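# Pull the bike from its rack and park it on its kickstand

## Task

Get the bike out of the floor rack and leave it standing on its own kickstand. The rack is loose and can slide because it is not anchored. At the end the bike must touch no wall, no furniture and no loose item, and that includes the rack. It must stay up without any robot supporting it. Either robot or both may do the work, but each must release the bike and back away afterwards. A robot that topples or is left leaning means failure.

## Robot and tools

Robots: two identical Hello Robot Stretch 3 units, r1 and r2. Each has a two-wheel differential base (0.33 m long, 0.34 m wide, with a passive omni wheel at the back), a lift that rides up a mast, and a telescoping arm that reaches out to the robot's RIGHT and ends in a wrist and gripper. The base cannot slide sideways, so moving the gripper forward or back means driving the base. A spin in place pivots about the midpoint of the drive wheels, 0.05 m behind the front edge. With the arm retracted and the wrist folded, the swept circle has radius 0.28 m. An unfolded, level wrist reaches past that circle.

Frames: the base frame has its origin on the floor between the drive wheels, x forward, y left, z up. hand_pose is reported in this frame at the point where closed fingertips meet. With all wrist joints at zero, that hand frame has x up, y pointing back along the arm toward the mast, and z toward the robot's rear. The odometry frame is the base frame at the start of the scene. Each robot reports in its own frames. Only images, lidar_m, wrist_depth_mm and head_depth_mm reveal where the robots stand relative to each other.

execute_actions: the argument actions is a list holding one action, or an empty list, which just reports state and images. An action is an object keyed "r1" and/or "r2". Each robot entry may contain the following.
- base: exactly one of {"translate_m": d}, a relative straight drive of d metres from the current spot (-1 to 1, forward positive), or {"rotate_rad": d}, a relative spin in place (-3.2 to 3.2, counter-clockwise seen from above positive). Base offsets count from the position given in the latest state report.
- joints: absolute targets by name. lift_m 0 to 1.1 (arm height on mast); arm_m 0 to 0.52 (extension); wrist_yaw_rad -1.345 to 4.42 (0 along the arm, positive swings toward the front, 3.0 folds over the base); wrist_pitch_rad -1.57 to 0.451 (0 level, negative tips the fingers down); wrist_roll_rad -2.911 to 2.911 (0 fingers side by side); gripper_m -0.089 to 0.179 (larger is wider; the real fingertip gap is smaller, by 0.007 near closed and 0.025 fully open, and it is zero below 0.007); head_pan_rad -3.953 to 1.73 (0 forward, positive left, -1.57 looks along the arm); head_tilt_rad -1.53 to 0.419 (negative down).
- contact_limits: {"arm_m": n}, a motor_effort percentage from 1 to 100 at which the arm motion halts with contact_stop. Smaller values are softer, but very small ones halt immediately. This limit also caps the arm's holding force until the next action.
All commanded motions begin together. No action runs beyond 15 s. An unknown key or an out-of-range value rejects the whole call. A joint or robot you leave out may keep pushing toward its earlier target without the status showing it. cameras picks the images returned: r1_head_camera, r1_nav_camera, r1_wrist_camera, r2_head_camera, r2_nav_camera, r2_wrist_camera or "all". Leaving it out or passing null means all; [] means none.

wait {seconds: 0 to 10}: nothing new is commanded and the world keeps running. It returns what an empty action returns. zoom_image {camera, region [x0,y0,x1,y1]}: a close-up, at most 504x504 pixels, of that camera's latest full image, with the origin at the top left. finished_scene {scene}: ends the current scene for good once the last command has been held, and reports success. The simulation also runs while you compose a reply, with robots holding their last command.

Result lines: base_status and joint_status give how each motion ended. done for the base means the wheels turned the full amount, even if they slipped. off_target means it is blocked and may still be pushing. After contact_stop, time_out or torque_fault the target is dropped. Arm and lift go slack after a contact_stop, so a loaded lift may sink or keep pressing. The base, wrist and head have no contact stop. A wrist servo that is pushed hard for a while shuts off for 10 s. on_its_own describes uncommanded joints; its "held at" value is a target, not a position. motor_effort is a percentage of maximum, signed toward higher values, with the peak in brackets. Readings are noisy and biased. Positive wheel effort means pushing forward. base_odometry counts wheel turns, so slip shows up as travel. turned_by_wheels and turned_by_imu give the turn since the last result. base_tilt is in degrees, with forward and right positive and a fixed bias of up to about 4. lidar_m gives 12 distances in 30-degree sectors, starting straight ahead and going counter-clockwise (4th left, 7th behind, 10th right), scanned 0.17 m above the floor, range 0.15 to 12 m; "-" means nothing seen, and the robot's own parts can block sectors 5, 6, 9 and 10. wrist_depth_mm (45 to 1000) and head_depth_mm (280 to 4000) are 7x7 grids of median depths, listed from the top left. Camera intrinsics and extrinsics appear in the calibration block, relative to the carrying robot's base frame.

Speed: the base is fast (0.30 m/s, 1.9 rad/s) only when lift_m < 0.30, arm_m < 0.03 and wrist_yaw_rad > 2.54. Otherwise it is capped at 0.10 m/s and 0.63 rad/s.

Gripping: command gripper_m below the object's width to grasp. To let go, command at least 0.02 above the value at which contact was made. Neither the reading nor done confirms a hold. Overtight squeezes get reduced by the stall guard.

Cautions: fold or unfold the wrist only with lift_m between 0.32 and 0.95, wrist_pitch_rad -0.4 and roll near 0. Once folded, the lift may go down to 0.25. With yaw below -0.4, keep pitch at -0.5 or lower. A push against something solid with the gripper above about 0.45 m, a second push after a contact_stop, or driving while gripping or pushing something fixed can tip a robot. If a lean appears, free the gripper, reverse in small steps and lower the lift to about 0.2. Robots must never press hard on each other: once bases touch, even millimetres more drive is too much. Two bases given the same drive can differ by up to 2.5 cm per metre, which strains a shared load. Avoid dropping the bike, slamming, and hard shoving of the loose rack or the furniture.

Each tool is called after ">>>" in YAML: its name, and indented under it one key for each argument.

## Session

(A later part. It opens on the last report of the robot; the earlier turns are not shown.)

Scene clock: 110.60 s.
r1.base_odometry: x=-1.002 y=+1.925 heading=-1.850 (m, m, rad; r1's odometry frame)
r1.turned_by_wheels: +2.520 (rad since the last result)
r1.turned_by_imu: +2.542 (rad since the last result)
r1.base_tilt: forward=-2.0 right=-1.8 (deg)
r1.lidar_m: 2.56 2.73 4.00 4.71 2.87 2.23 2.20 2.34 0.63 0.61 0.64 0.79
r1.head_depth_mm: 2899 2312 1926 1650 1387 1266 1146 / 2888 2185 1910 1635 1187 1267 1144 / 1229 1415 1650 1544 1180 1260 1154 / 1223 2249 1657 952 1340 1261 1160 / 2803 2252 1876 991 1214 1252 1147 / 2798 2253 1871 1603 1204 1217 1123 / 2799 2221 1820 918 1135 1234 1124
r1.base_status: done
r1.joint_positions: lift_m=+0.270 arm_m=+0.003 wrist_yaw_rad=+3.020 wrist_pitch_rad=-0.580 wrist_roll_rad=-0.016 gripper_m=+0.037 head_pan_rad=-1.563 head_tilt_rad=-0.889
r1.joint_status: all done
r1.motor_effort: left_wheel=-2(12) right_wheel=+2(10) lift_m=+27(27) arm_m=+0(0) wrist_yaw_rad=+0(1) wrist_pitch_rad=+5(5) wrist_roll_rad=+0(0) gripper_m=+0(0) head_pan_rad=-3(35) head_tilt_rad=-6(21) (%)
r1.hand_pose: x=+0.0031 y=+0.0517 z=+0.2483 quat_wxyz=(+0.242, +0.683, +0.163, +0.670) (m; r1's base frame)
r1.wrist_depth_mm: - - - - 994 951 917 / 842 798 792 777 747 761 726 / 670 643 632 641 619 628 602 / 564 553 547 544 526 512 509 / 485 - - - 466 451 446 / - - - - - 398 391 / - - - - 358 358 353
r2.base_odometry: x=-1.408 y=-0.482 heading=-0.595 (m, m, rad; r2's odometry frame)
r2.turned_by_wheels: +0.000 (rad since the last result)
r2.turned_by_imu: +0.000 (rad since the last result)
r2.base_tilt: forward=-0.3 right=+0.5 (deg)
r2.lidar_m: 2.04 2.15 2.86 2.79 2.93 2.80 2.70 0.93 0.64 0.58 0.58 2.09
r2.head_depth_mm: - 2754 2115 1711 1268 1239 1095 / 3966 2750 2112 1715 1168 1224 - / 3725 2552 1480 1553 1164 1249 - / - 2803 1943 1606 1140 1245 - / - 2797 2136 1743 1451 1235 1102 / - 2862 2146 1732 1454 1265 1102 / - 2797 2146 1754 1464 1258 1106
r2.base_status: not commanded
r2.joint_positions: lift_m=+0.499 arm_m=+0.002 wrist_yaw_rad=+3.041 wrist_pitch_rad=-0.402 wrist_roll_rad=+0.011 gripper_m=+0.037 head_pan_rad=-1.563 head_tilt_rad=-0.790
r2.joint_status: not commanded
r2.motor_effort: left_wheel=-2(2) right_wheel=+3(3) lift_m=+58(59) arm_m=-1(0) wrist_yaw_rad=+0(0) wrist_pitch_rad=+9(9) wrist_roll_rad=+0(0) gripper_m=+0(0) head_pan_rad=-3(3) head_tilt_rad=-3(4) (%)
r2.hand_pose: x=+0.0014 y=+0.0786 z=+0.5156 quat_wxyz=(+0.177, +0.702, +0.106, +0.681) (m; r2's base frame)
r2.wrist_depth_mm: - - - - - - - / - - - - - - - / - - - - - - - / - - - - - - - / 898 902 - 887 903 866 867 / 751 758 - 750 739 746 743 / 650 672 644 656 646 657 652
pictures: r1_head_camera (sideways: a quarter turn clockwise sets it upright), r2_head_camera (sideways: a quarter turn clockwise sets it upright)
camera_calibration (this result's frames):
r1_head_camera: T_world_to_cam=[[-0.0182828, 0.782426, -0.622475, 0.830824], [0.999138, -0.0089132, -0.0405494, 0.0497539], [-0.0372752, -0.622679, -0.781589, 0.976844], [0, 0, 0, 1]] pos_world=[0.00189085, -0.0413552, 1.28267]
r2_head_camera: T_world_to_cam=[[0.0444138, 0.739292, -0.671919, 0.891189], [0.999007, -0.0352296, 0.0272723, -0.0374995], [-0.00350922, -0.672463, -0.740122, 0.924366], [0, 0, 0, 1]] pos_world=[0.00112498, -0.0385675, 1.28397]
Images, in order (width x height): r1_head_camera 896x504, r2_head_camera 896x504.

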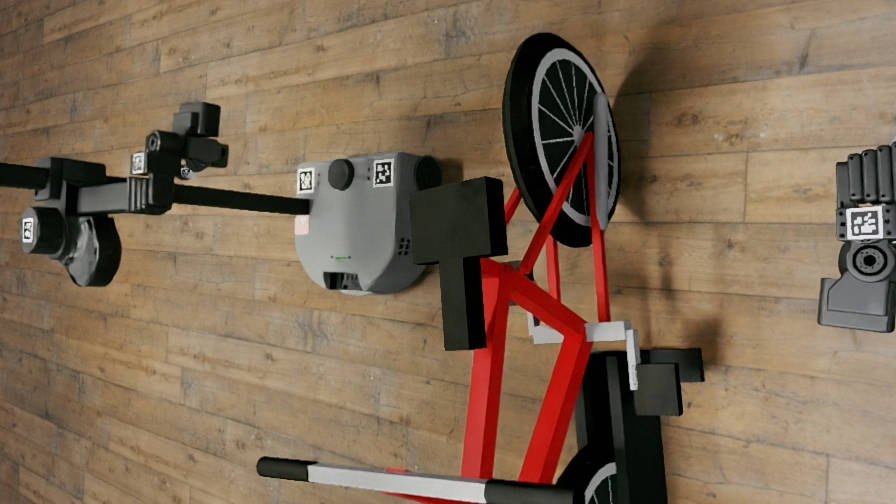

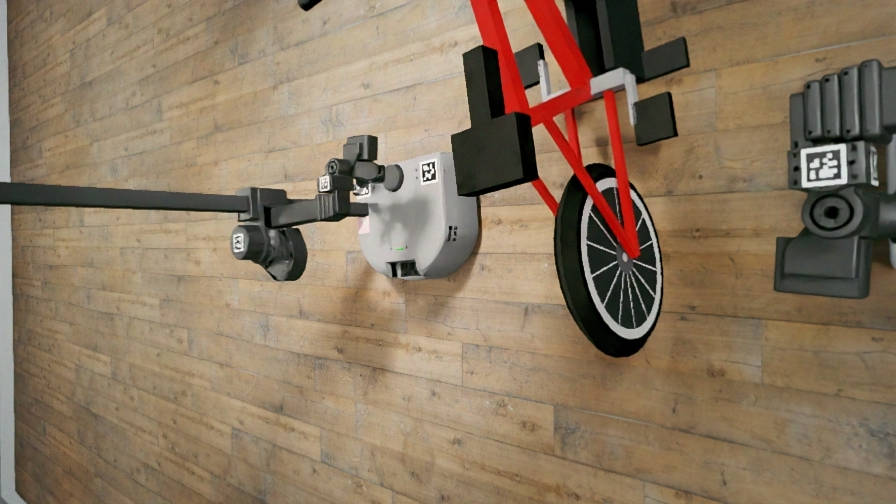

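>>> execute_actions:
  actions:
    - {"r1":{"joints":{"lift_m":0.42,"wrist_pitch_rad":-0.4}},"r2":{"base":{"translate_m":-0.15},"joints":{"lift_m":0.7}}}
  cameras: []

>>> execute_actions:
  actions:
    - {"r1":{"base":{"translate_m":-0.2},"joints":{"wrist_yaw_rad":0,"gripper_m":0.0}},"r2":{"joints":{"wrist_yaw_rad":0,"gripper_m":0.12}}}
  cameras: []

>>> execute_actions:
  actions:
    - {"r2":{"joints":{"wrist_pitch_rad":0,"lift_m":0.5}}}

Scene clock: 146.50 s.
r1.base_odometry: x=-1.002 y=+1.925 heading=-1.850 (m, m, rad; r1's odometry frame)
r1.turned_by_wheels: +0.000 (rad since the last result)
r1.turned_by_imu: +0.001 (rad since the last result)
r1.base_tilt: forward=-1.9 right=-1.9 (deg)
r1.lidar_m: 2.56 2.74 4.03 4.69 2.89 2.23 2.20 2.35 0.63 0.61 0.64 0.79
r1.head_depth_mm: 2870 2349 1940 1641 1387 1268 1138 / 2878 2297 1897 1631 1184 1263 1156 / 2753 2301 1887 1566 1177 1262 1178 / 994 2213 1650 951 1351 1262 1171 / 2709 2249 1659 993 1225 1257 1146 / 2767 2221 1864 1613 1217 1207 1124 / 2718 2238 1797 922 1135 1249 1126
r1.base_status: not commanded
r1.joint_positions: lift_m=+0.420 arm_m=+0.003 wrist_yaw_rad=+3.020 wrist_pitch_rad=-0.423 wrist_roll_rad=-0.016 gripper_m=+0.037 head_pan_rad=-1.563 head_tilt_rad=-0.889
r1.joint_status: all done
r1.motor_effort: left_wheel=-2(2) right_wheel=+1(2) lift_m=+43(44) arm_m=-1(0) wrist_yaw_rad=-1(0) wrist_pitch_rad=+10(10) wrist_roll_rad=+0(0) gripper_m=+1(1) head_pan_rad=-3(2) head_tilt_rad=-6(6) (%)
r1.hand_pose: x=+0.0058 y=+0.0742 z=+0.4312 quat_wxyz=(+0.190, +0.693, +0.108, +0.687) (m; r1's base frame)
r1.wrist_depth_mm: - - - - - - - / - - - - - - - / - - - - - - - / 973 946 916 941 900 880 866 / 797 764 - 756 767 732 704 / 672 655 - 627 612 627 607 / 579 574 - 576 546 539 526
r2.base_odometry: x=-1.532 y=-0.398 heading=-0.595 (m, m, rad; r2's odometry frame)
r2.turned_by_wheels: +0.000 (rad since the last result)
r2.turned_by_imu: +0.000 (rad since the last result)
r2.base_tilt: forward=-0.4 right=+0.5 (deg)
r2.lidar_m: 2.19 2.30 2.86 2.80 2.93 2.65 2.55 0.96 0.74 0.59 0.60 2.25
r2.head_depth_mm: 3820 2735 2120 1028 1206 1298 - / 3942 2755 2035 1707 1262 1299 1074 / - 2785 2141 1720 1166 1271 - / 3525 2578 1690 1533 1167 1271 1080 / - 1351 2143 1632 1126 1252 1086 / - 2763 2126 1740 1157 1231 1107 / - 2814 2159 1744 1459 1256 1108
r2.base_status: done
r2.joint_positions: lift_m=+0.699 arm_m=+0.002 wrist_yaw_rad=+3.041 wrist_pitch_rad=-0.402 wrist_roll_rad=+0.011 gripper_m=+0.037 head_pan_rad=-1.563 head_tilt_rad=-0.790
r2.joint_status: all done
r2.motor_effort: left_wheel=-2(5) right_wheel=+3(5) lift_m=+58(60) arm_m=+0(0) wrist_yaw_rad=+0(0) wrist_pitch_rad=+9(9) wrist_roll_rad=+0(0) gripper_m=-1(1) head_pan_rad=-3(4) head_tilt_rad=-4(4) (%)
r2.hand_pose: x=+0.0014 y=+0.0786 z=+0.7156 quat_wxyz=(+0.177, +0.702, +0.106, +0.681) (m; r2's base frame)
r2.wrist_depth_mm: - - - - - - - / - - - - - - - / - - - - - - - / - - - - - - - / - - - - - - - / 990 - - 996 995 956 995 / 870 854 855 882 865 845 840
pictures: none
No camera images: the call's "cameras" was empty. Leave "cameras" out to get every camera's image.

Scene clock: 149.57 s.
r1.base_odometry: x=-0.946 y=+2.117 heading=-1.850 (m, m, rad; r1's odometry frame)
r1.turned_by_wheels: +0.000 (rad since the last result)
r1.turned_by_imu: +0.001 (rad since the last result)
r1.base_tilt: forward=-2.0 right=-1.9 (deg)
r1.lidar_m: 2.75 2.95 4.31 4.69 2.61 2.03 2.00 2.13 0.64 0.61 0.75 0.81
r1.head_depth_mm: 2934 2327 1935 1643 1439 1280 1143 / 2890 2308 1916 1642 1426 1279 1148 / 2860 2288 1893 1622 1253 1272 1181 / 2840 2246 1878 1624 1175 1254 - / 2810 2200 1645 1525 1168 1253 1127 / 963 2109 1643 938 1329 1256 1118 / 2701 2205 1865 962 1195 1238 1115
r1.base_status: done
r1.joint_positions: lift_m=+0.420 arm_m=+0.003 wrist_yaw_rad=+0.003 wrist_pitch_rad=-0.423 wrist_roll_rad=-0.016 gripper_m=+0.000 head_pan_rad=-1.563 head_tilt_rad=-0.889
r1.joint_status: all done
r1.motor_effort: left_wheel=-2(9) right_wheel=+2(2) lift_m=+43(43) arm_m=-1(0) wrist_yaw_rad=-3(4) wrist_pitch_rad=+9(9) wrist_roll_rad=+0(0) gripper_m=-3(79) head_pan_rad=-4(3) head_tilt_rad=-6(6) (%)
r1.hand_pose: x=-0.0209 y=-0.3717 z=+0.4312 quat_wxyz=(+0.697, +0.151, -0.685, -0.147) (m; r1's base frame)
r1.wrist_depth_mm: 339 - - - - - - / - 354 - - - - - / - - 918 410 433 - - / 455 931 544 439 459 866 865 / 560 475 508 - 521 735 730 / 423 552 646 600 624 618 601 / 552 557 565 556 542 543 538
r2.base_odometry: x=-1.532 y=-0.398 heading=-0.595 (m, m, rad; r2's odometry frame)
r2.turned_by_wheels: +0.000 (rad since the last result)
r2.turned_by_imu: +0.001 (rad since the last result)
r2.base_tilt: forward=-0.3 right=+0.5 (deg)
r2.lidar_m: 2.19 2.30 2.87 2.80 2.93 2.64 2.56 0.96 0.74 0.59 0.60 2.25
r2.head_depth_mm: 3831 2776 2117 1017 1196 1292 - / 3916 2719 2064 1705 1271 1297 - / - 2782 2139 1726 1166 - - / - 2776 2122 1721 1159 1225 1087 / - 2785 2006 1599 1140 1245 1103 / 3784 1310 2055 1643 1160 1231 1104 / - 2813 2155 1737 1461 1256 1099
r2.base_status: not commanded
r2.joint_positions: lift_m=+0.699 arm_m=+0.002 wrist_yaw_rad=+0.003 wrist_pitch_rad=-0.402 wrist_roll_rad=+0.011 gripper_m=+0.120 head_pan_rad=-1.563 head_tilt_rad=-0.790
r2.joint_status: all done
r2.motor_effort: left_wheel=-2(2) right_wheel=+3(3) lift_m=+58(59) arm_m=-1(1) wrist_yaw_rad=-2(1) wrist_pitch_rad=+9(9) wrist_roll_rad=+0(0) gripper_m=-1(83) head_pan_rad=-3(3) head_tilt_rad=-3(4) (%)
r2.hand_pose: x=-0.0209 y=-0.3729 z=+0.7156 quat_wxyz=(+0.689, +0.142, -0.696, -0.141) (m; r2's base frame)
r2.wrist_depth_mm: - - 952 - - - - / - - - - - - - / - - - - - - - / - - - 482 - 519 - / - - - 477 520 584 - / 993 - 562 716 726 648 674 / 861 599 601 664 695 724 783
pictures: none
No camera images: the call's "cameras" was empty. Leave "cameras" out to get every camera's image.

Scene clock: 152.23 s.
r1.base_odometry: x=-0.946 y=+2.117 heading=-1.850 (m, m, rad; r1's odometry frame)
r1.turned_by_wheels: +0.000 (rad since the last result)
r1.turned_by_imu: +0.000 (rad since the last result)
r1.base_tilt: forward=-1.9 right=-1.9 (deg)
r1.lidar_m: 2.76 2.94 4.32 4.71 2.62 2.03 2.00 2.13 0.65 0.61 0.75 0.81
r1.head_depth_mm: 2895 2321 1919 1659 1444 1266 1140 / 2856 2299 1906 1634 1415 1265 1160 / 2837 2279 1893 1626 1251 1258 1182 / 2858 2265 1864 1617 1179 1269 - / 2746 2198 1642 1523 1169 1255 1127 / 1197 1098 1605 939 1335 1241 1123 / 2495 2214 1856 962 1203 1228 1119
r1.base_status: not commanded
r1.joint_positions: lift_m=+0.420 arm_m=+0.003 wrist_yaw_rad=+0.003 wrist_pitch_rad=-0.423 wrist_roll_rad=-0.016 gripper_m=+0.000 head_pan_rad=-1.563 head_tilt_rad=-0.889
r1.joint_status: not commanded
r1.motor_effort: left_wheel=-2(2) right_wheel=+2(2) lift_m=+43(43) arm_m=+0(0) wrist_yaw_rad=-3(3) wrist_pitch_rad=+9(9) wrist_roll_rad=+1(0) gripper_m=-3(2) head_pan_rad=-3(2) head_tilt_rad=-6(6) (%)
r1.hand_pose: x=-0.0209 y=-0.3717 z=+0.4312 quat_wxyz=(+0.697, +0.151, -0.685, -0.147) (m; r1's base frame)
r1.wrist_depth_mm: 340 - - - - - - / - 347 - - - - - / - - 900 413 432 - - / 456 900 538 440 460 885 847 / 552 471 509 - 521 718 711 / 422 550 651 597 609 623 612 / 546 555 551 550 546 543 534
r2.base_odometry: x=-1.532 y=-0.398 heading=-0.595 (m, m, rad; r2's odometry frame)
r2.turned_by_wheels: +0.000 (rad since the last result)
r2.turned_by_imu: +0.000 (rad since the last result)
r2.base_tilt: forward=-0.4 right=+0.5 (deg)
r2.lidar_m: 2.19 2.30 2.87 2.80 2.93 2.64 2.55 0.96 0.74 0.59 0.60 2.25
r2.head_depth_mm: 3953 2759 2123 1026 1192 1241 1090 / - 2807 2051 1705 1267 1241 - / - 2771 2131 1717 1179 1228 - / - 2769 2120 1728 1166 1261 1103 / - 2791 2003 1585 1138 1231 1106 / 3753 1310 2070 1645 1156 1233 1103 / - 2800 2129 1734 1458 1266 1107
r2.base_status: not commanded
r2.joint_positions: lift_m=+0.501 arm_m=+0.002 wrist_yaw_rad=+0.003 wrist_pitch_rad=-0.023 wrist_roll_rad=+0.011 gripper_m=+0.120 head_pan_rad=-1.563 head_tilt_rad=-0.790
r2.joint_status: all done
r2.motor_effort: left_wheel=-1(2) right_wheel=+4(3) lift_m=+23(54) arm_m=-1(1) wrist_yaw_rad=-2(2) wrist_pitch_rad=+12(13) wrist_roll_rad=+0(0) gripper_m=+0(0) head_pan_rad=-3(3) head_tilt_rad=-4(3) (%)
r2.hand_pose: x=-0.0208 y=-0.4022 z=+0.6094 quat_wxyz=(+0.704, +0.009, -0.711, -0.007) (m; r2's base frame)
r2.wrist_depth_mm: - - - - - - - / - - - - - - - / - - 956 - - - - / - - - - - - - / - - - 343 399 - - / - - 947 - - - 464 / - 984 954 880 665 495 486
pictures: r1_head_camera (sideways: a quarter turn clockwise sets it upright), r1_nav_camera (sideways: a quarter turn counterclockwise sets it upright), r1_wrist_camera, r2_head_camera (sideways: a quarter turn clockwise sets it upright), r2_nav_camera (sideways: a quarter turn counterclockwise sets it upright), r2_wrist_camera
camera_calibration (this result's frames):
r1_head_camera: T_world_to_cam=[[-0.0182643, 0.782427, -0.622474, 0.830824], [0.999138, -0.0089369, -0.0405494, 0.0497539], [-0.03729, -0.622678, -0.781589, 0.976844], [0, 0, 0, 1]] pos_world=[0.00188987, -0.0413551, 1.28267]
r1_nav_camera: T_world_to_cam=[[-0.0423602, -0.747478, 0.662935, -0.814966], [-0.998421, 0.00716943, -0.0557133, 0.130684], [0.0368916, -0.664248, -0.746601, 0.921397], [0, 0, 0, 1]] pos_world=[0.061964, 0.00193017, 1.23547]
r1_wrist_camera: T_world_to_cam=[[-0.999795, 0.0125164, -0.0159021, -0.00492906], [0.0202225, 0.588155, -0.808495, 0.599156], [-0.000766525, -0.808651, -0.588288, 0.124389], [0, 0, 0, 1]] pos_world=[-0.0169491, -0.251748, 0.557512]
r2_head_camera: T_world_to_cam=[[0.0444227, 0.739291, -0.671919, 0.891189], [0.999007, -0.0352416, 0.0272723, -0.0374995], [-0.00351731, -0.672463, -0.740122, 0.924366], [0, 0, 0, 1]] pos_world=[0.00112451, -0.0385674, 1.28397]
r2_nav_camera: T_world_to_cam=[[0.0432979, -0.73687, 0.674646, -0.843825], [-0.99862, -0.0520022, 0.00729165, 0.0498515], [0.0297101, -0.674031, -0.738105, 0.917262], [0, 0, 0, 1]] pos_world=[0.0590666, -0.000934053, 1.24596]
r2_wrist_camera: T_world_to_cam=[[-0.999121, 0.0332117, -0.0255589, 0.00237215], [0.0328785, 0.243022, -0.969464, 0.717365], [-0.0259861, -0.969452, -0.2439, -0.0721067], [0, 0, 0, 1]] pos_world=[-0.0230896, -0.244318, 0.677933]
Images, in order (width x height): r1_head_camera 896x504, r1_nav_camera 672x504, r1_wrist_camera 644x364, r2_head_camera 896x504, r2_nav_camera 672x504, r2_wrist_camera 644x364.

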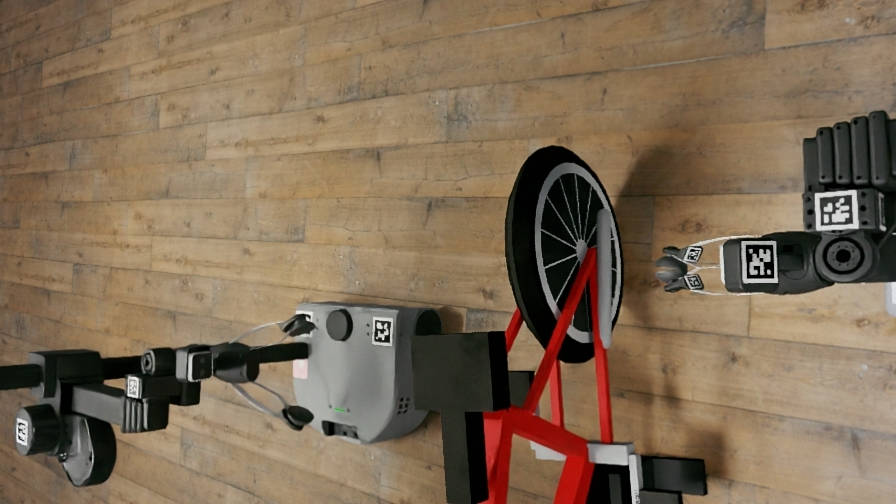

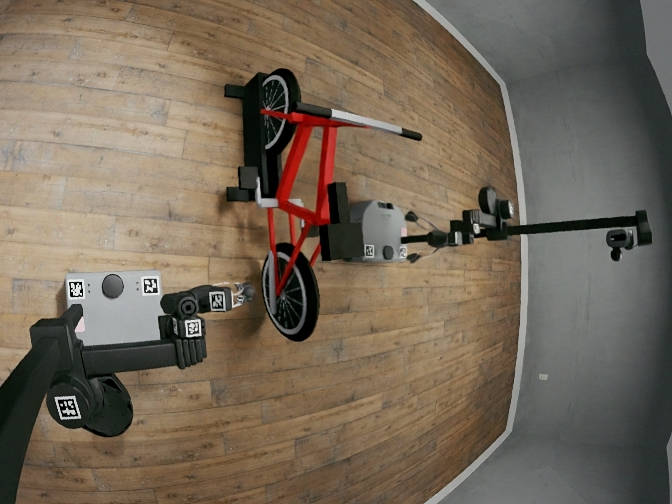

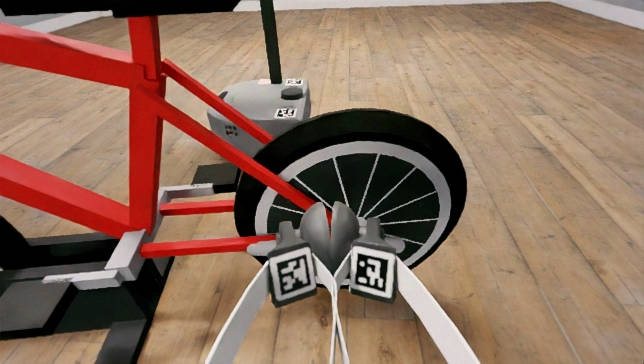

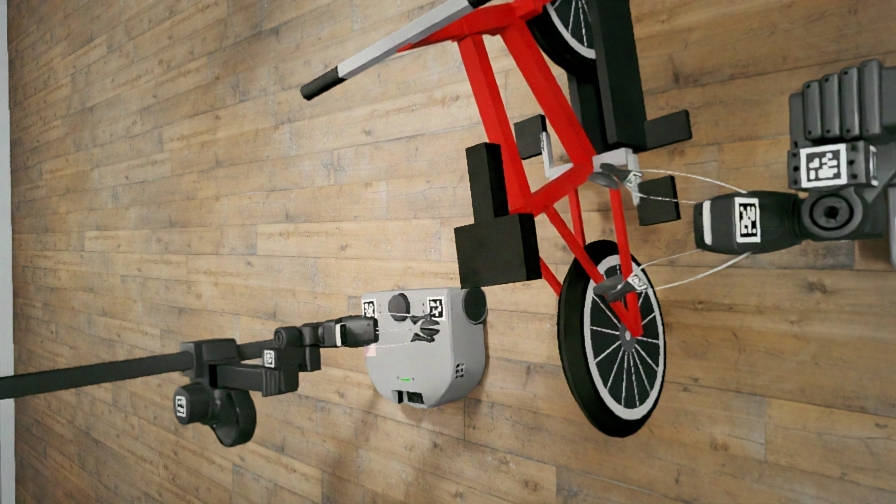

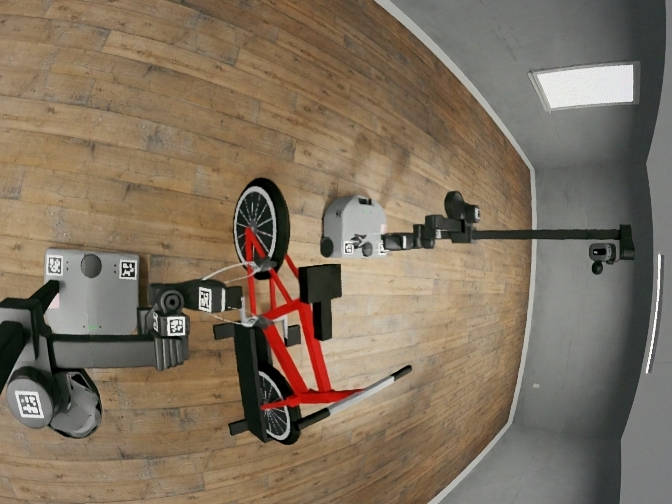

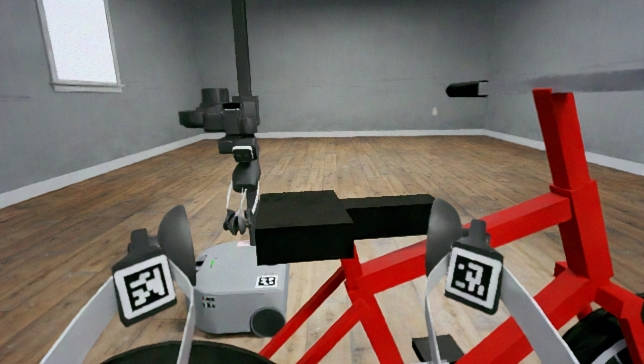

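>>> execute_actions:
  actions:
    - {"r2":{"base":{"translate_m":-0.09},"joints":{"wrist_roll_rad":1.57,"lift_m":0.43,"arm_m":0.14}},"r1":{"base":{"translate_m":-0.04},"joints":{"wrist_pitch_rad":0,"lift_m":0.3}}}
  cameras: ["r1_wrist_camera","r1_head_camera","r2_head_camera","r2_wrist_camera"]

Scene clock: 171.17 s.
r1.base_odometry: x=-0.935 y=+2.156 heading=-1.850 (m, m, rad; r1's odometry frame)
r1.turned_by_wheels: +0.000 (rad since the last result)
r1.turned_by_imu: +0.001 (rad since the last result)
r1.base_tilt: forward=-1.9 right=-1.8 (deg)
r1.lidar_m: 2.80 2.99 4.37 4.72 2.56 1.99 1.96 2.08 0.65 0.61 0.64 0.81
r1.head_depth_mm: 2963 2305 1932 1632 1434 1271 1135 / 2891 2304 1915 1631 1432 1269 1141 / 2868 2276 1901 1617 1355 1268 1176 / 2830 2261 1895 1610 1183 1251 - / 2827 2251 1888 1600 1156 1255 1121 / 2793 2192 1597 918 1333 1243 1118 / 1247 1184 1077 966 1189 1245 1116
r1.base_status: done
r1.joint_positions: lift_m=+0.300 arm_m=+0.003 wrist_yaw_rad=+0.003 wrist_pitch_rad=-0.027 wrist_roll_rad=-0.016 gripper_m=+0.000 head_pan_rad=-1.563 head_tilt_rad=-0.889
r1.joint_status: all done
r1.motor_effort: left_wheel=-2(10) right_wheel=+2(4) lift_m=+27(39) arm_m=-1(0) wrist_yaw_rad=-2(2) wrist_pitch_rad=+10(11) wrist_roll_rad=+1(0) gripper_m=-1(2) head_pan_rad=-3(2) head_tilt_rad=-6(5) (%)
r1.hand_pose: x=-0.0207 y=-0.4034 z=+0.4081 quat_wxyz=(+0.713, +0.011, -0.701, -0.009) (m; r1's base frame)
r1.wrist_depth_mm: - 292 - - - - - / 332 347 - - - - - / 358 384 - - - - - / - 376 - 402 - - - / - - 392 - 406 - - / 399 504 405 412 422 796 789 / 406 594 418 398 436 628 620
r2.base_odometry: x=-1.606 y=-0.347 heading=-0.595 (m, m, rad; r2's odometry frame)
r2.turned_by_wheels: +0.000 (rad since the last result)
r2.turned_by_imu: +0.000 (rad since the last result)
r2.base_tilt: forward=-0.3 right=+0.5 (deg)
r2.lidar_m: 2.28 2.40 2.87 2.79 2.94 2.55 2.46 2.60 0.70 0.60 0.61 2.34
r2.head_depth_mm: 3994 2720 2115 1724 1201 1242 1100 / 3916 2747 2113 1587 1229 1269 1116 / - 2785 2133 1724 1269 - 1097 / - 2775 2139 1738 1354 1219 1102 / - 2808 2120 1598 1112 1251 1103 / - 2666 1459 1565 1148 1236 1108 / 3598 2811 2007 1687 1455 1258 1099
r2.base_status: done
r2.joint_positions: lift_m=+0.431 arm_m=+0.140 wrist_yaw_rad=+0.002 wrist_pitch_rad=-0.022 wrist_roll_rad=+1.567 gripper_m=+0.120 head_pan_rad=-1.563 head_tilt_rad=-0.790
r2.joint_status: all done
r2.motor_effort: left_wheel=-1(4) right_wheel=+3(4) lift_m=+23(24) arm_m=+3(4) wrist_yaw_rad=-1(2) wrist_pitch_rad=+12(12) wrist_roll_rad=+1(3) gripper_m=+0(0) head_pan_rad=-3(3) head_tilt_rad=-3(4) (%)
r2.hand_pose: x=-0.0209 y=-0.5403 z=+0.5393 quat_wxyz=(+0.002, +0.001, -1.000, -0.011) (m; r2's base frame)
r2.wrist_depth_mm: - - - - - 878 374 / - - - - - 882 408 / - - - 240 253 895 355 / - - - 243 264 274 259 / - - - 249 261 750 608 / - - - 239 - 762 611 / - - - 211 - 840 279
pictures: r1_head_camera (sideways: a quarter turn clockwise sets it upright), r1_wrist_camera, r2_head_camera (sideways: a quarter turn clockwise sets it upright), r2_wrist_camera
camera_calibration (this result's frames):
r1_head_camera: T_world_to_cam=[[-0.0182534, 0.782427, -0.622474, 0.830824], [0.999137, -0.00895083, -0.0405494, 0.0497539], [-0.0372986, -0.622678, -0.781589, 0.976844], [0, 0, 0, 1]] pos_world=[0.00188929, -0.041355, 1.28267]
r1_wrist_camera: T_world_to_cam=[[-0.999775, 0.00504401, -0.0205866, -0.00587595], [0.0211949, 0.230608, -0.972816, 0.521901], [-0.000159469, -0.973034, -0.230663, -0.127164], [0, 0, 0, 1]] pos_world=[-0.0169565, -0.24406, 0.47826]
r2_head_camera: T_world_to_cam=[[0.0444464, 0.73929, -0.671919, 0.891189], [0.999006, -0.0352735, 0.0272723, -0.0374995], [-0.0035388, -0.672463, -0.740122, 0.924367], [0, 0, 0, 1]] pos_world=[0.00112328, -0.0385673, 1.28397]
r2_wrist_camera: T_world_to_cam=[[0.0118491, 0.0580419, -0.998244, 0.564157], [0.974958, 0.221046, 0.0244252, 0.154864], [0.222075, -0.973535, -0.0539692, -0.322537], [0, 0, 0, 1]] pos_world=[-0.086043, -0.380977, 0.541977]
Images, in order (width x height): r1_head_camera 896x504, r1_wrist_camera 644x364, r2_head_camera 896x504, r2_wrist_camera 644x364.

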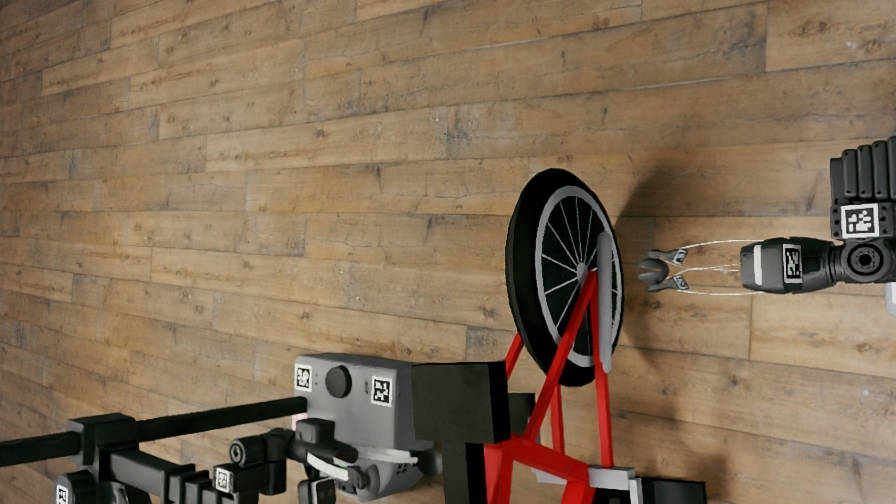

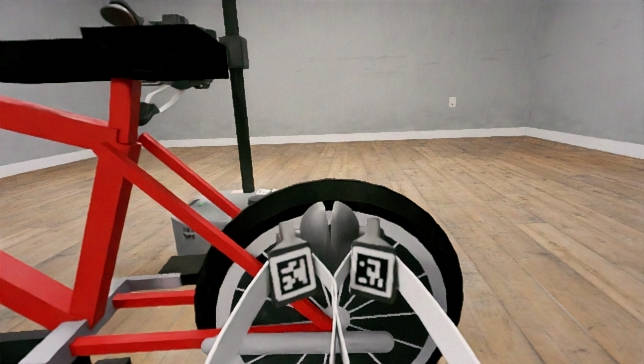

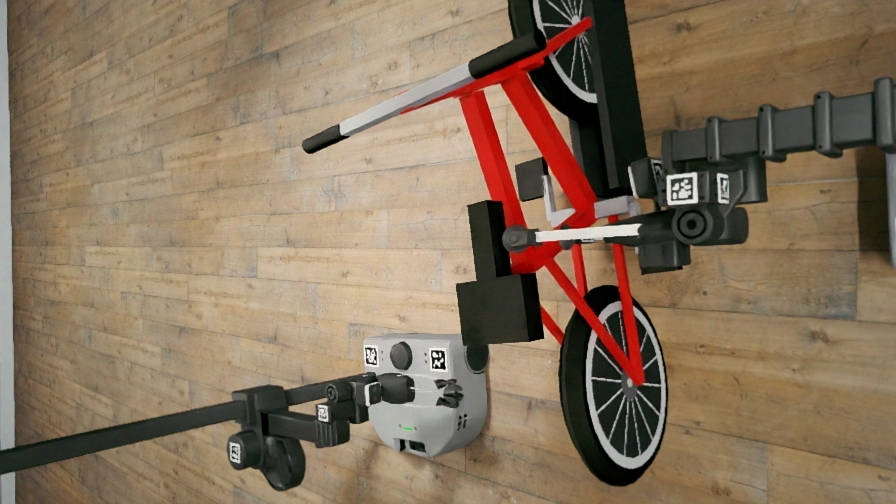

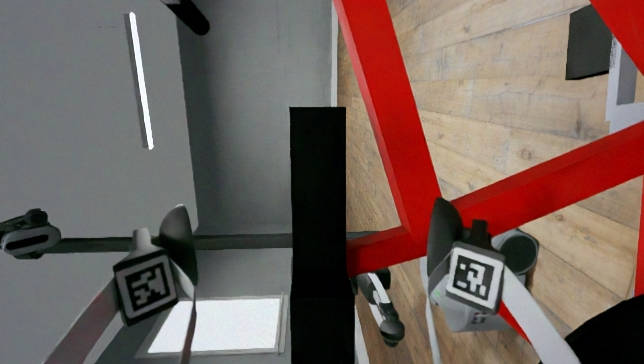

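>>> execute_actions:
  actions:
    - {"r2":{"base":{"translate_m":-0.05},"joints":{"gripper_m":0.09,"lift_m":0.44}},"r1":{"base":{"translate_m":0.06},"joints":{"lift_m":0.17}}}
  cameras: []

>>> execute_actions:
  actions:
    - {"r2":{"joints":{"arm_m":0.25}},"r1":{"joints":{"arm_m":0.1}}}
  cameras: ["r1_wrist_camera","r1_head_camera","r2_head_camera","r2_wrist_camera"]

Scene clock: 195.57 s.
r1.base_odometry: x=-0.952 y=+2.098 heading=-1.850 (m, m, rad; r1's odometry frame)
r1.turned_by_wheels: +0.000 (rad since the last result)
r1.turned_by_imu: +0.000 (rad since the last result)
r1.base_tilt: forward=-2.0 right=-1.8 (deg)
r1.lidar_m: 2.74 2.93 4.28 4.70 2.64 2.06 2.02 2.15 0.64 0.61 0.74 0.81
r1.head_depth_mm: 2916 2297 1912 1645 1441 1275 1140 / 2873 2292 1911 1635 1431 1276 1139 / 2883 2306 1897 1611 1219 1263 1156 / 2845 2289 1891 1623 1175 1263 1147 / 2824 2242 1884 1514 1175 1257 1130 / 2775 2162 1596 941 1332 1249 1124 / 1250 1135 1087 971 1202 1233 1122
r1.base_status: done
r1.joint_positions: lift_m=+0.170 arm_m=+0.003 wrist_yaw_rad=+0.003 wrist_pitch_rad=-0.026 wrist_roll_rad=-0.016 gripper_m=+0.000 head_pan_rad=-1.563 head_tilt_rad=-0.889
r1.joint_status: all done
r1.motor_effort: left_wheel=-3(6) right_wheel=+2(6) lift_m=+27(26) arm_m=+0(0) wrist_yaw_rad=-2(2) wrist_pitch_rad=+10(10) wrist_roll_rad=+0(0) gripper_m=-2(1) head_pan_rad=-3(3) head_tilt_rad=-5(6) (%)
r1.hand_pose: x=-0.0207 y=-0.4035 z=+0.2783 quat_wxyz=(+0.713, +0.011, -0.701, -0.008) (m; r1's base frame)
r1.wrist_depth_mm: - 333 - - - - - / - - - - 371 - - / - - - 358 362 - - / 378 478 486 370 379 395 - / 402 390 380 - 397 414 767 / 361 637 602 417 425 546 572 / 382 474 489 436 430 461 450
r2.base_odometry: x=-1.648 y=-0.319 heading=-0.595 (m, m, rad; r2's odometry frame)
r2.turned_by_wheels: +0.000 (rad since the last result)
r2.turned_by_imu: +0.001 (rad since the last result)
r2.base_tilt: forward=-0.4 right=+0.5 (deg)
r2.lidar_m: 2.33 2.44 2.87 2.80 2.94 2.49 2.42 2.55 0.68 0.61 0.62 2.40
r2.head_depth_mm: 3899 2759 2090 1709 1220 1240 1103 / 3833 2735 2111 1632 1190 1272 1115 / - 2753 2121 1724 1278 - 1100 / - 2771 2148 1725 1299 1205 1098 / - 2771 2124 1598 1142 1244 1101 / - 2719 1519 1549 1128 1228 1101 / 3543 2804 2074 1696 1143 1234 1106
r2.base_status: done
r2.joint_positions: lift_m=+0.439 arm_m=+0.140 wrist_yaw_rad=+0.002 wrist_pitch_rad=-0.022 wrist_roll_rad=+1.567 gripper_m=+0.090 head_pan_rad=-1.563 head_tilt_rad=-0.790
r2.joint_status: all done
r2.motor_effort: left_wheel=-1(4) right_wheel=+3(5) lift_m=+59(62) arm_m=+3(3) wrist_yaw_rad=-1(1) wrist_pitch_rad=+12(12) wrist_roll_rad=+1(1) gripper_m=-2(83) head_pan_rad=-3(3) head_tilt_rad=-4(4) (%)
r2.hand_pose: x=-0.0209 y=-0.5403 z=+0.5481 quat_wxyz=(+0.002, +0.001, -1.000, -0.011) (m; r2's base frame)
r2.wrist_depth_mm: - - - - - 897 253 / - - - - - 889 364 / - - - - - 889 549 / - - - - - 891 614 / - - - 254 - 532 269 / - - - 259 274 271 623 / - - - 260 - 765 624
pictures: none
No camera images: the call's "cameras" was empty. Leave "cameras" out to get every camera's image.

Scene clock: 197.63 s.
r1.base_odometry: x=-0.952 y=+2.098 heading=-1.850 (m, m, rad; r1's odometry frame)
r1.turned_by_wheels: +0.000 (rad since the last result)
r1.turned_by_imu: +0.000 (rad since the last result)
r1.base_tilt: forward=-1.9 right=-1.8 (deg)
r1.lidar_m: 2.74 2.92 4.33 4.71 2.64 2.05 2.02 2.15 0.63 0.60 0.71 0.80
r1.head_depth_mm: 2931 2327 1901 1634 1424 1271 1146 / 2904 2296 1906 1634 1433 1271 1142 / 2870 2305 1886 1614 1200 1258 1153 / 2851 2258 1879 1624 1151 1284 1114 / 2772 2233 1876 1548 1159 1251 1129 / 2806 2185 1629 964 1158 1248 1129 / 1248 1220 1005 946 1189 1226 1122
r1.base_status: not commanded
r1.joint_positions: lift_m=+0.170 arm_m=+0.100 wrist_yaw_rad=+0.002 wrist_pitch_rad=-0.026 wrist_roll_rad=-0.016 gripper_m=+0.000 head_pan_rad=-1.563 head_tilt_rad=-0.889
r1.joint_status: all done
r1.motor_effort: left_wheel=-3(3) right_wheel=+1(2) lift_m=+27(27) arm_m=+3(1) wrist_yaw_rad=-2(2) wrist_pitch_rad=+10(10) wrist_roll_rad=+0(0) gripper_m=-1(1) head_pan_rad=-2(3) head_tilt_rad=-6(6) (%)
r1.hand_pose: x=-0.0209 y=-0.5002 z=+0.2783 quat_wxyz=(+0.713, +0.010, -0.701, -0.009) (m; r1's base frame)
r1.wrist_depth_mm: 225 272 - - - - - / 239 - - 254 247 - - / 249 - 253 247 253 260 - / 270 - 263 257 268 272 - / 286 373 271 - 280 285 710 / 274 638 264 244 289 302 542 / 352 486 319 305 312 325 453
r2.base_odometry: x=-1.648 y=-0.319 heading=-0.595 (m, m, rad; r2's odometry frame)
r2.turned_by_wheels: +0.000 (rad since the last result)
r2.turned_by_imu: +0.001 (rad since the last result)
r2.base_tilt: forward=-0.4 right=+0.4 (deg)
r2.lidar_m: 2.33 2.44 2.87 2.80 2.94 2.51 2.42 2.56 0.69 0.62 0.63 2.39
r2.head_depth_mm: 3900 2752 2098 1700 1230 1239 1100 / 3901 2778 2106 1632 1207 1260 1115 / - 2780 2109 1711 1278 1237 1099 / - 2790 2126 1756 1166 1228 1104 / - 2817 2097 1563 1172 1248 1105 / - 2666 1618 1371 1130 1237 1110 / 3658 2797 2087 1695 1154 1237 1113
r2.base_status: not commanded
r2.joint_positions: lift_m=+0.440 arm_m=+0.249 wrist_yaw_rad=+0.012 wrist_pitch_rad=-0.021 wrist_roll_rad=+1.574 gripper_m=+0.090 head_pan_rad=-1.563 head_tilt_rad=-0.791
r2.joint_status: all done
r2.motor_effort: left_wheel=+0(2) right_wheel=-3(3) lift_m=+54(59) arm_m=+9(11) wrist_yaw_rad=-8(8) wrist_pitch_rad=+12(13) wrist_roll_rad=-2(2) gripper_m=+1(1) head_pan_rad=-3(3) head_tilt_rad=-4(3) (%)
r2.hand_pose: x=-0.0184 y=-0.6497 z=+0.5484 quat_wxyz=(-0.001, +0.006, -1.000, -0.011) (m; r2's base frame)
r2.wrist_depth_mm: - - - - 158 888 612 / - - - - 162 890 623 / - - - - 165 900 616 / - - - - 170 843 627 / - - - 168 171 667 628 / - - - 171 608 668 205 / - - - 176 507 180 180
pictures: r1_head_camera (sideways: a quarter turn clockwise sets it upright), r1_wrist_camera, r2_head_camera (sideways: a quarter turn clockwise sets it upright), r2_wrist_camera
camera_calibration (this result's frames):
r1_head_camera: T_world_to_cam=[[-0.0181993, 0.782429, -0.622474, 0.830824], [0.999137, -0.00901992, -0.0405494, 0.0497539], [-0.0373417, -0.622675, -0.781589, 0.976844], [0, 0, 0, 1]] pos_world=[0.00188643, -0.0413547, 1.28267]
r1_wrist_camera: T_world_to_cam=[[-0.999773, 0.00553316, -0.020593, -0.00794304], [0.0213134, 0.229777, -0.97301, 0.417579], [-0.000652025, -0.973228, -0.229843, -0.251567], [0, 0, 0, 1]] pos_world=[-0.0170053, -0.340738, 0.348324]
r2_head_camera: T_world_to_cam=[[0.0445355, 0.739531, -0.671647, 0.890834], [0.999001, -0.0354066, 0.0272565, -0.0374789], [-0.00362368, -0.67219, -0.74037, 0.924689], [0, 0, 0, 1]] pos_world=[0.00111848, -0.0385601, 1.28396]
r2_wrist_camera: T_world_to_cam=[[0.0184291, 0.0576055, -0.998169, 0.579389], [0.972517, 0.230723, 0.0312707, 0.178794], [0.232102, -0.971313, -0.0517703, -0.428685], [0, 0, 0, 1]] pos_world=[-0.0850589, -0.491015, 0.550544]
Images, in order (width x height): r1_head_camera 896x504, r1_wrist_camera 644x364, r2_head_camera 896x504, r2_wrist_camera 644x364.

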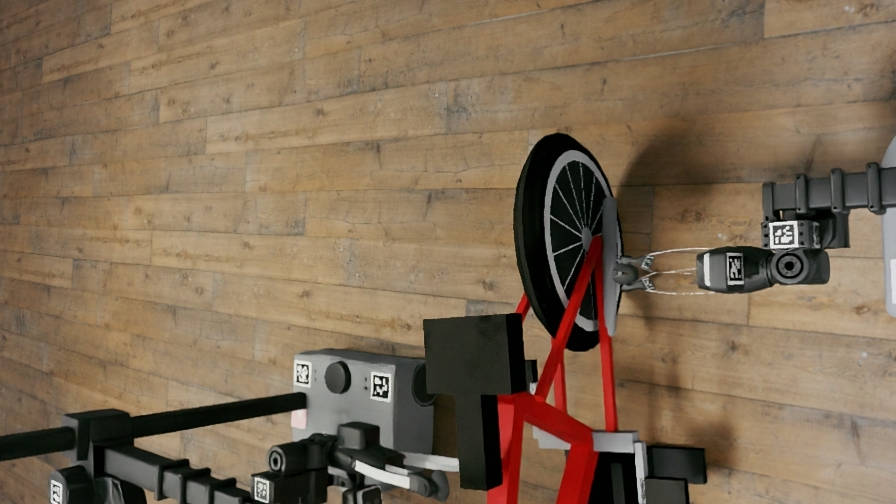

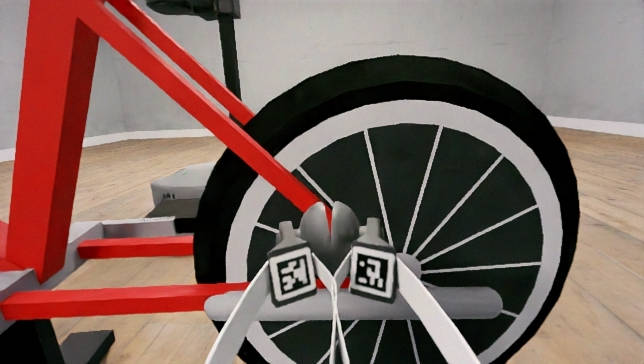

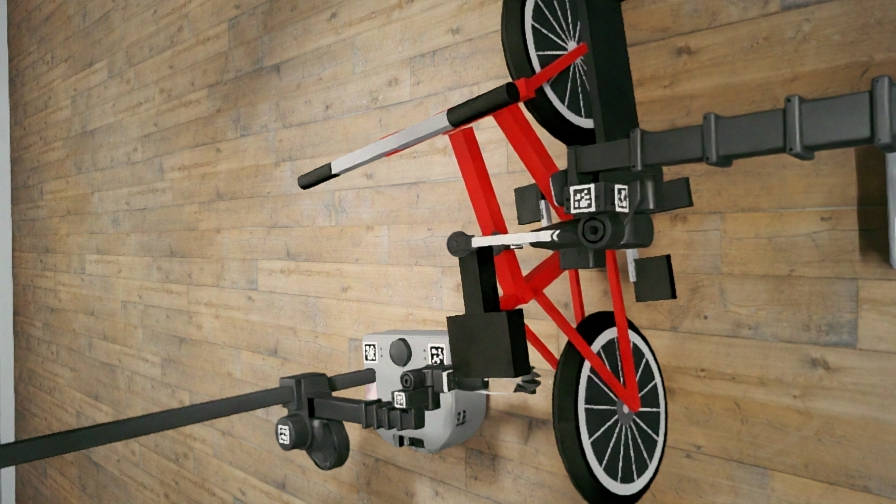

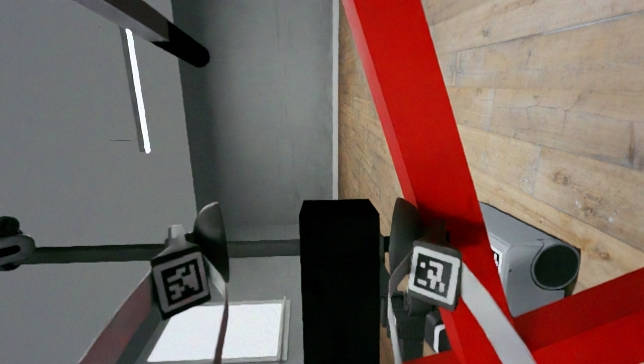

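>>> execute_actions:
  actions:
    - {"r2":{"joints":{"arm_m":0.225,"lift_m":0.46}}}
  cameras: []

>>> execute_actions:
  actions:
    - {"r2":{"base":{"translate_m":0.03}}}
  cameras: []

>>> execute_actions:
  actions:
    - {"r2":{"joints":{"arm_m":0.255}}}
  cameras: ["r1_wrist_camera","r2_head_camera","r2_wrist_camera"]

Scene clock: 206.37 s.
r1.base_odometry: x=-0.952 y=+2.098 heading=-1.850 (m, m, rad; r1's odometry frame)
r1.turned_by_wheels: +0.000 (rad since the last result)
r1.turned_by_imu: +0.001 (rad since the last result)
r1.base_tilt: forward=-2.0 right=-1.9 (deg)
r1.lidar_m: 2.73 2.93 4.27 4.72 2.65 2.05 2.02 2.16 0.64 0.60 0.74 0.81
r1.head_depth_mm: 2905 2302 1922 1628 1428 1266 1146 / 2947 2297 1917 1638 1425 1264 1135 / 2859 2280 1894 1619 1215 1264 1149 / 2813 2296 1885 1614 1168 1283 1116 / 2835 2263 1869 1567 1221 1261 1133 / 2814 2156 1610 942 1332 1254 1121 / 1224 2048 1005 956 1201 1224 1120
r1.base_status: not commanded
r1.joint_positions: lift_m=+0.170 arm_m=+0.100 wrist_yaw_rad=+0.002 wrist_pitch_rad=-0.026 wrist_roll_rad=-0.016 gripper_m=+0.000 head_pan_rad=-1.563 head_tilt_rad=-0.889
r1.joint_status: not commanded
r1.motor_effort: left_wheel=-3(2) right_wheel=+2(2) lift_m=+27(27) arm_m=+2(2) wrist_yaw_rad=-3(2) wrist_pitch_rad=+10(10) wrist_roll_rad=+0(0) gripper_m=-2(2) head_pan_rad=-3(3) head_tilt_rad=-6(5) (%)
r1.hand_pose: x=-0.0209 y=-0.5002 z=+0.2783 quat_wxyz=(+0.713, +0.010, -0.701, -0.009) (m; r1's base frame)
r1.wrist_depth_mm: 238 281 - - - - - / 252 - - 266 260 - - / 258 - 265 260 266 273 - / 278 - 271 270 278 280 - / 286 382 281 - 292 293 714 / 265 264 287 250 251 306 567 / 368 493 446 312 319 330 446
r2.base_odometry: x=-1.648 y=-0.319 heading=-0.595 (m, m, rad; r2's odometry frame)
r2.turned_by_wheels: +0.000 (rad since the last result)
r2.turned_by_imu: +0.000 (rad since the last result)
r2.base_tilt: forward=-0.3 right=+0.5 (deg)
r2.lidar_m: 2.32 2.45 2.88 2.80 2.93 2.49 2.41 2.55 0.69 0.62 0.62 2.39
r2.head_depth_mm: - 2746 2122 1733 1225 1245 1093 / 3945 2762 2114 1630 1198 1271 - / - 2726 2096 1706 1294 1223 1091 / - 2812 2112 1718 1361 1230 1096 / - 2808 2153 1605 1148 1247 1107 / - 2702 1611 1353 1125 1234 1105 / 3615 2771 2064 1686 1152 1232 1106
r2.base_status: not commanded
r2.joint_positions: lift_m=+0.459 arm_m=+0.225 wrist_yaw_rad=+0.001 wrist_pitch_rad=-0.037 wrist_roll_rad=+1.574 gripper_m=+0.090 head_pan_rad=-1.563 head_tilt_rad=-0.791
r2.joint_status: all done
r2.motor_effort: left_wheel=-2(2) right_wheel=+2(5) lift_m=+61(60) arm_m=-3(10) wrist_yaw_rad=-1(8) wrist_pitch_rad=+19(30) wrist_roll_rad=-2(2) gripper_m=-3(4) head_pan_rad=-3(3) head_tilt_rad=-3(3) (%)
r2.hand_pose: x=-0.0210 y=-0.6254 z=+0.5643 quat_wxyz=(-0.001, +0.001, -1.000, -0.019) (m; r2's base frame)
r2.wrist_depth_mm: - - - - 167 882 626 / - - - - 171 851 630 / - - - - 188 813 637 / - - - - - 772 632 / - - - 971 174 183 634 / - - - - 177 187 213 / - - - - 213 192 192
pictures: none
No camera images: the call's "cameras" was empty. Leave "cameras" out to get every camera's image.

Scene clock: 207.97 s.
r1.base_odometry: x=-0.952 y=+2.098 heading=-1.850 (m, m, rad; r1's odometry frame)
r1.turned_by_wheels: +0.000 (rad since the last result)
r1.turned_by_imu: +0.000 (rad since the last result)
r1.base_tilt: forward=-2.0 right=-1.8 (deg)
r1.lidar_m: 2.74 2.91 4.29 4.70 2.64 2.04 2.02 2.15 0.64 0.60 0.74 0.81
r1.head_depth_mm: 2925 2275 1925 1630 1444 1269 1136 / 2900 2302 1894 1632 1434 1259 1146 / 2861 2277 1898 1620 1220 1262 1157 / 2804 2241 1889 1613 1167 1287 1115 / 2832 2242 1841 1522 1217 1251 1130 / 2684 2147 1596 941 1335 1245 1125 / 1223 1128 998 951 1199 1235 1127
r1.base_status: not commanded
r1.joint_positions: lift_m=+0.170 arm_m=+0.100 wrist_yaw_rad=+0.002 wrist_pitch_rad=-0.026 wrist_roll_rad=-0.016 gripper_m=+0.000 head_pan_rad=-1.563 head_tilt_rad=-0.889
r1.joint_status: not commanded
r1.motor_effort: left_wheel=-3(2) right_wheel=+2(2) lift_m=+27(27) arm_m=+3(2) wrist_yaw_rad=-3(1) wrist_pitch_rad=+10(10) wrist_roll_rad=+0(0) gripper_m=-3(2) head_pan_rad=-2(2) head_tilt_rad=-6(6) (%)
r1.hand_pose: x=-0.0209 y=-0.5002 z=+0.2783 quat_wxyz=(+0.713, +0.010, -0.701, -0.009) (m; r1's base frame)
r1.wrist_depth_mm: 239 284 - - - - - / 253 - - 266 259 - - / 260 - 267 260 264 272 - / 277 - 272 267 275 283 - / 287 383 282 - 290 293 719 / 264 264 286 250 249 308 559 / 368 493 441 315 321 329 448
r2.base_odometry: x=-1.623 y=-0.336 heading=-0.595 (m, m, rad; r2's odometry frame)
r2.turned_by_wheels: +0.000 (rad since the last result)
r2.turned_by_imu: +0.000 (rad since the last result)
r2.base_tilt: forward=-0.4 right=+0.5 (deg)
r2.lidar_m: 2.30 2.41 2.87 2.80 2.94 2.54 2.45 2.59 0.70 0.61 0.61 2.36
r2.head_depth_mm: 3890 2737 2101 1716 1207 1241 1100 / 3945 2744 2110 1591 1227 1268 - / - 2764 2142 1720 1305 1231 1100 / - 2798 2116 1731 1356 1229 1096 / - 2761 2130 1513 1131 1255 1107 / 3714 2688 1517 1552 1129 1233 1104 / 3798 2783 2143 1741 1445 1240 1106
r2.base_status: done
r2.joint_positions: lift_m=+0.459 arm_m=+0.225 wrist_yaw_rad=-0.002 wrist_pitch_rad=-0.037 wrist_roll_rad=+1.574 gripper_m=+0.090 head_pan_rad=-1.563 head_tilt_rad=-0.791
r2.joint_status: not commanded
r2.motor_effort: left_wheel=-2(4) right_wheel=+4(10) lift_m=+60(60) arm_m=-3(3) wrist_yaw_rad=+1(1) wrist_pitch_rad=+19(19) wrist_roll_rad=-2(1) gripper_m=-3(4) head_pan_rad=-3(3) head_tilt_rad=-4(3) (%)
r2.hand_pose: x=-0.0219 y=-0.6254 z=+0.5641 quat_wxyz=(-0.001, -0.001, -1.000, -0.019) (m; r2's base frame)
r2.wrist_depth_mm: - - - - 167 847 631 / - - - - 185 790 627 / - - - - - 764 633 / - - - - 177 176 618 / 922 - - 943 171 179 610 / - - - - 174 183 186 / - - - - 188 189 561
pictures: none
No camera images: the call's "cameras" was empty. Leave "cameras" out to get every camera's image.

Scene clock: 209.17 s.
r1.base_odometry: x=-0.952 y=+2.098 heading=-1.850 (m, m, rad; r1's odometry frame)
r1.turned_by_wheels: +0.000 (rad since the last result)
r1.turned_by_imu: +0.000 (rad since the last result)
r1.base_tilt: forward=-1.9 right=-1.9 (deg)
r1.lidar_m: 2.74 2.93 4.30 4.71 2.64 2.05 2.02 2.15 0.64 0.60 0.74 0.81
r1.head_depth_mm: 2901 2293 1921 1645 1425 1266 1140 / 2952 2271 1921 1636 1426 1270 1137 / 2855 2271 1903 1628 1213 1265 1153 / 2834 2278 1889 1627 1170 1289 1116 / 2833 2282 1842 1528 1212 1251 1127 / 2685 2183 1599 941 1333 1243 1120 / 1228 1150 970 950 1199 1224 1121
r1.base_status: not commanded
r1.joint_positions: lift_m=+0.170 arm_m=+0.100 wrist_yaw_rad=+0.002 wrist_pitch_rad=-0.026 wrist_roll_rad=-0.016 gripper_m=+0.000 head_pan_rad=-1.563 head_tilt_rad=-0.889
r1.joint_status: not commanded
r1.motor_effort: left_wheel=-3(3) right_wheel=+2(2) lift_m=+27(27) arm_m=+3(3) wrist_yaw_rad=-1(1) wrist_pitch_rad=+10(10) wrist_roll_rad=+0(0) gripper_m=-2(3) head_pan_rad=-2(3) head_tilt_rad=-6(6) (%)
r1.hand_pose: x=-0.0209 y=-0.5002 z=+0.2783 quat_wxyz=(+0.713, +0.010, -0.701, -0.009) (m; r1's base frame)
r1.wrist_depth_mm: 238 284 - - - - - / 249 - - 266 260 - - / 257 - 266 258 263 270 - / 273 - 272 270 274 283 - / 286 387 282 - 288 295 728 / 274 263 285 248 248 310 569 / 369 491 340 312 322 332 448
r2.base_odometry: x=-1.623 y=-0.336 heading=-0.595 (m, m, rad; r2's odometry frame)
r2.turned_by_wheels: +0.000 (rad since the last result)
r2.turned_by_imu: +0.000 (rad since the last result)
r2.base_tilt: forward=-0.4 right=+0.4 (deg)
r2.lidar_m: 2.30 2.41 2.87 2.80 2.94 2.53 2.44 2.58 0.70 0.61 0.62 2.36
r2.head_depth_mm: 3888 2744 2130 1725 1214 1246 1095 / 3953 2782 2096 1589 1231 1266 - / - 2788 2111 1719 1310 1249 1099 / - 2774 2118 1753 1343 1225 1099 / - 2836 2148 1515 1149 1251 1099 / 3776 2671 1502 1553 1135 1228 1100 / 3811 2758 2137 1740 1449 1232 1099
r2.base_status: not commanded
r2.joint_positions: lift_m=+0.459 arm_m=+0.254 wrist_yaw_rad=+0.000 wrist_pitch_rad=-0.061 wrist_roll_rad=+1.574 gripper_m=+0.090 head_pan_rad=-1.563 head_tilt_rad=-0.791
r2.joint_status: all done
r2.motor_effort: left_wheel=-1(2) right_wheel=+3(5) lift_m=+60(60) arm_m=+7(7) wrist_yaw_rad=+0(1) wrist_pitch_rad=+31(31) wrist_roll_rad=-2(2) gripper_m=-6(5) head_pan_rad=-3(3) head_tilt_rad=-3(3) (%)
r2.hand_pose: x=-0.0213 y=-0.6536 z=+0.5581 quat_wxyz=(-0.001, +0.000, -1.000, -0.031) (m; r2's base frame)
r2.wrist_depth_mm: - - - - 147 723 610 / - - - - 167 144 607 / - - - - - 146 610 / - - - 150 141 150 612 / - - - 162 143 153 620 / - - - 174 146 156 174 / - - - 199 151 168 162
pictures: r1_wrist_camera, r2_head_camera (sideways: a quarter turn clockwise sets it upright), r2_wrist_camera
camera_calibration (this result's frames):
r1_wrist_camera: T_world_to_cam=[[-0.999773, 0.00553318, -0.0205931, -0.007943], [0.0213135, 0.229777, -0.97301, 0.417579], [-0.00065202, -0.973228, -0.229843, -0.251567], [0, 0, 0, 1]] pos_world=[-0.0170053, -0.340738, 0.348324]
r2_head_camera: T_world_to_cam=[[0.0445351, 0.739575, -0.6716, 0.890772], [0.999001, -0.0354082, 0.0272538, -0.0374753], [-0.00362396, -0.672143, -0.740413, 0.924745], [0, 0, 0, 1]] pos_world=[0.00111848, -0.0385589, 1.28396]
r2_wrist_camera: T_world_to_cam=[[0.0190336, 0.0971539, -0.995087, 0.613427], [0.975061, 0.218308, 0.0399647, 0.169291], [0.221118, -0.971032, -0.0905758, -0.40971], [0, 0, 0, 1]] pos_world=[-0.08615, -0.494396, 0.566538]
Images, in order (width x height): r1_wrist_camera 644x364, r2_head_camera 896x504, r2_wrist_camera 644x364.

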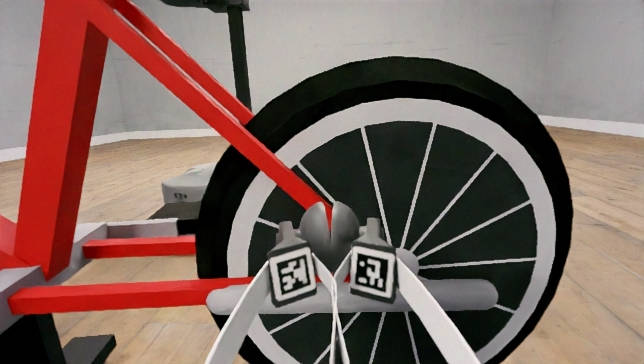

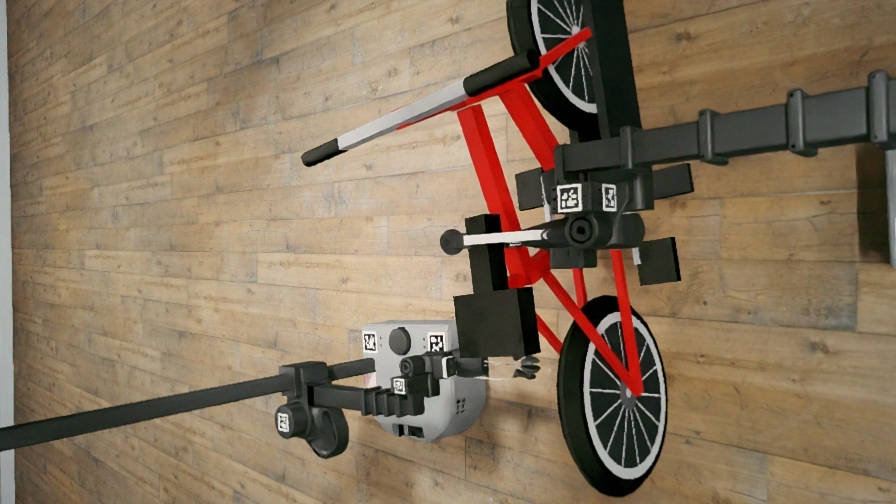

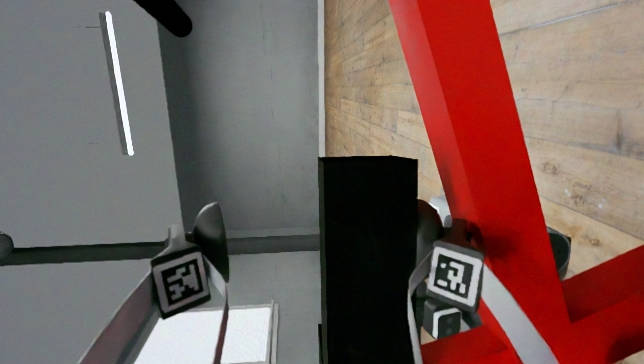

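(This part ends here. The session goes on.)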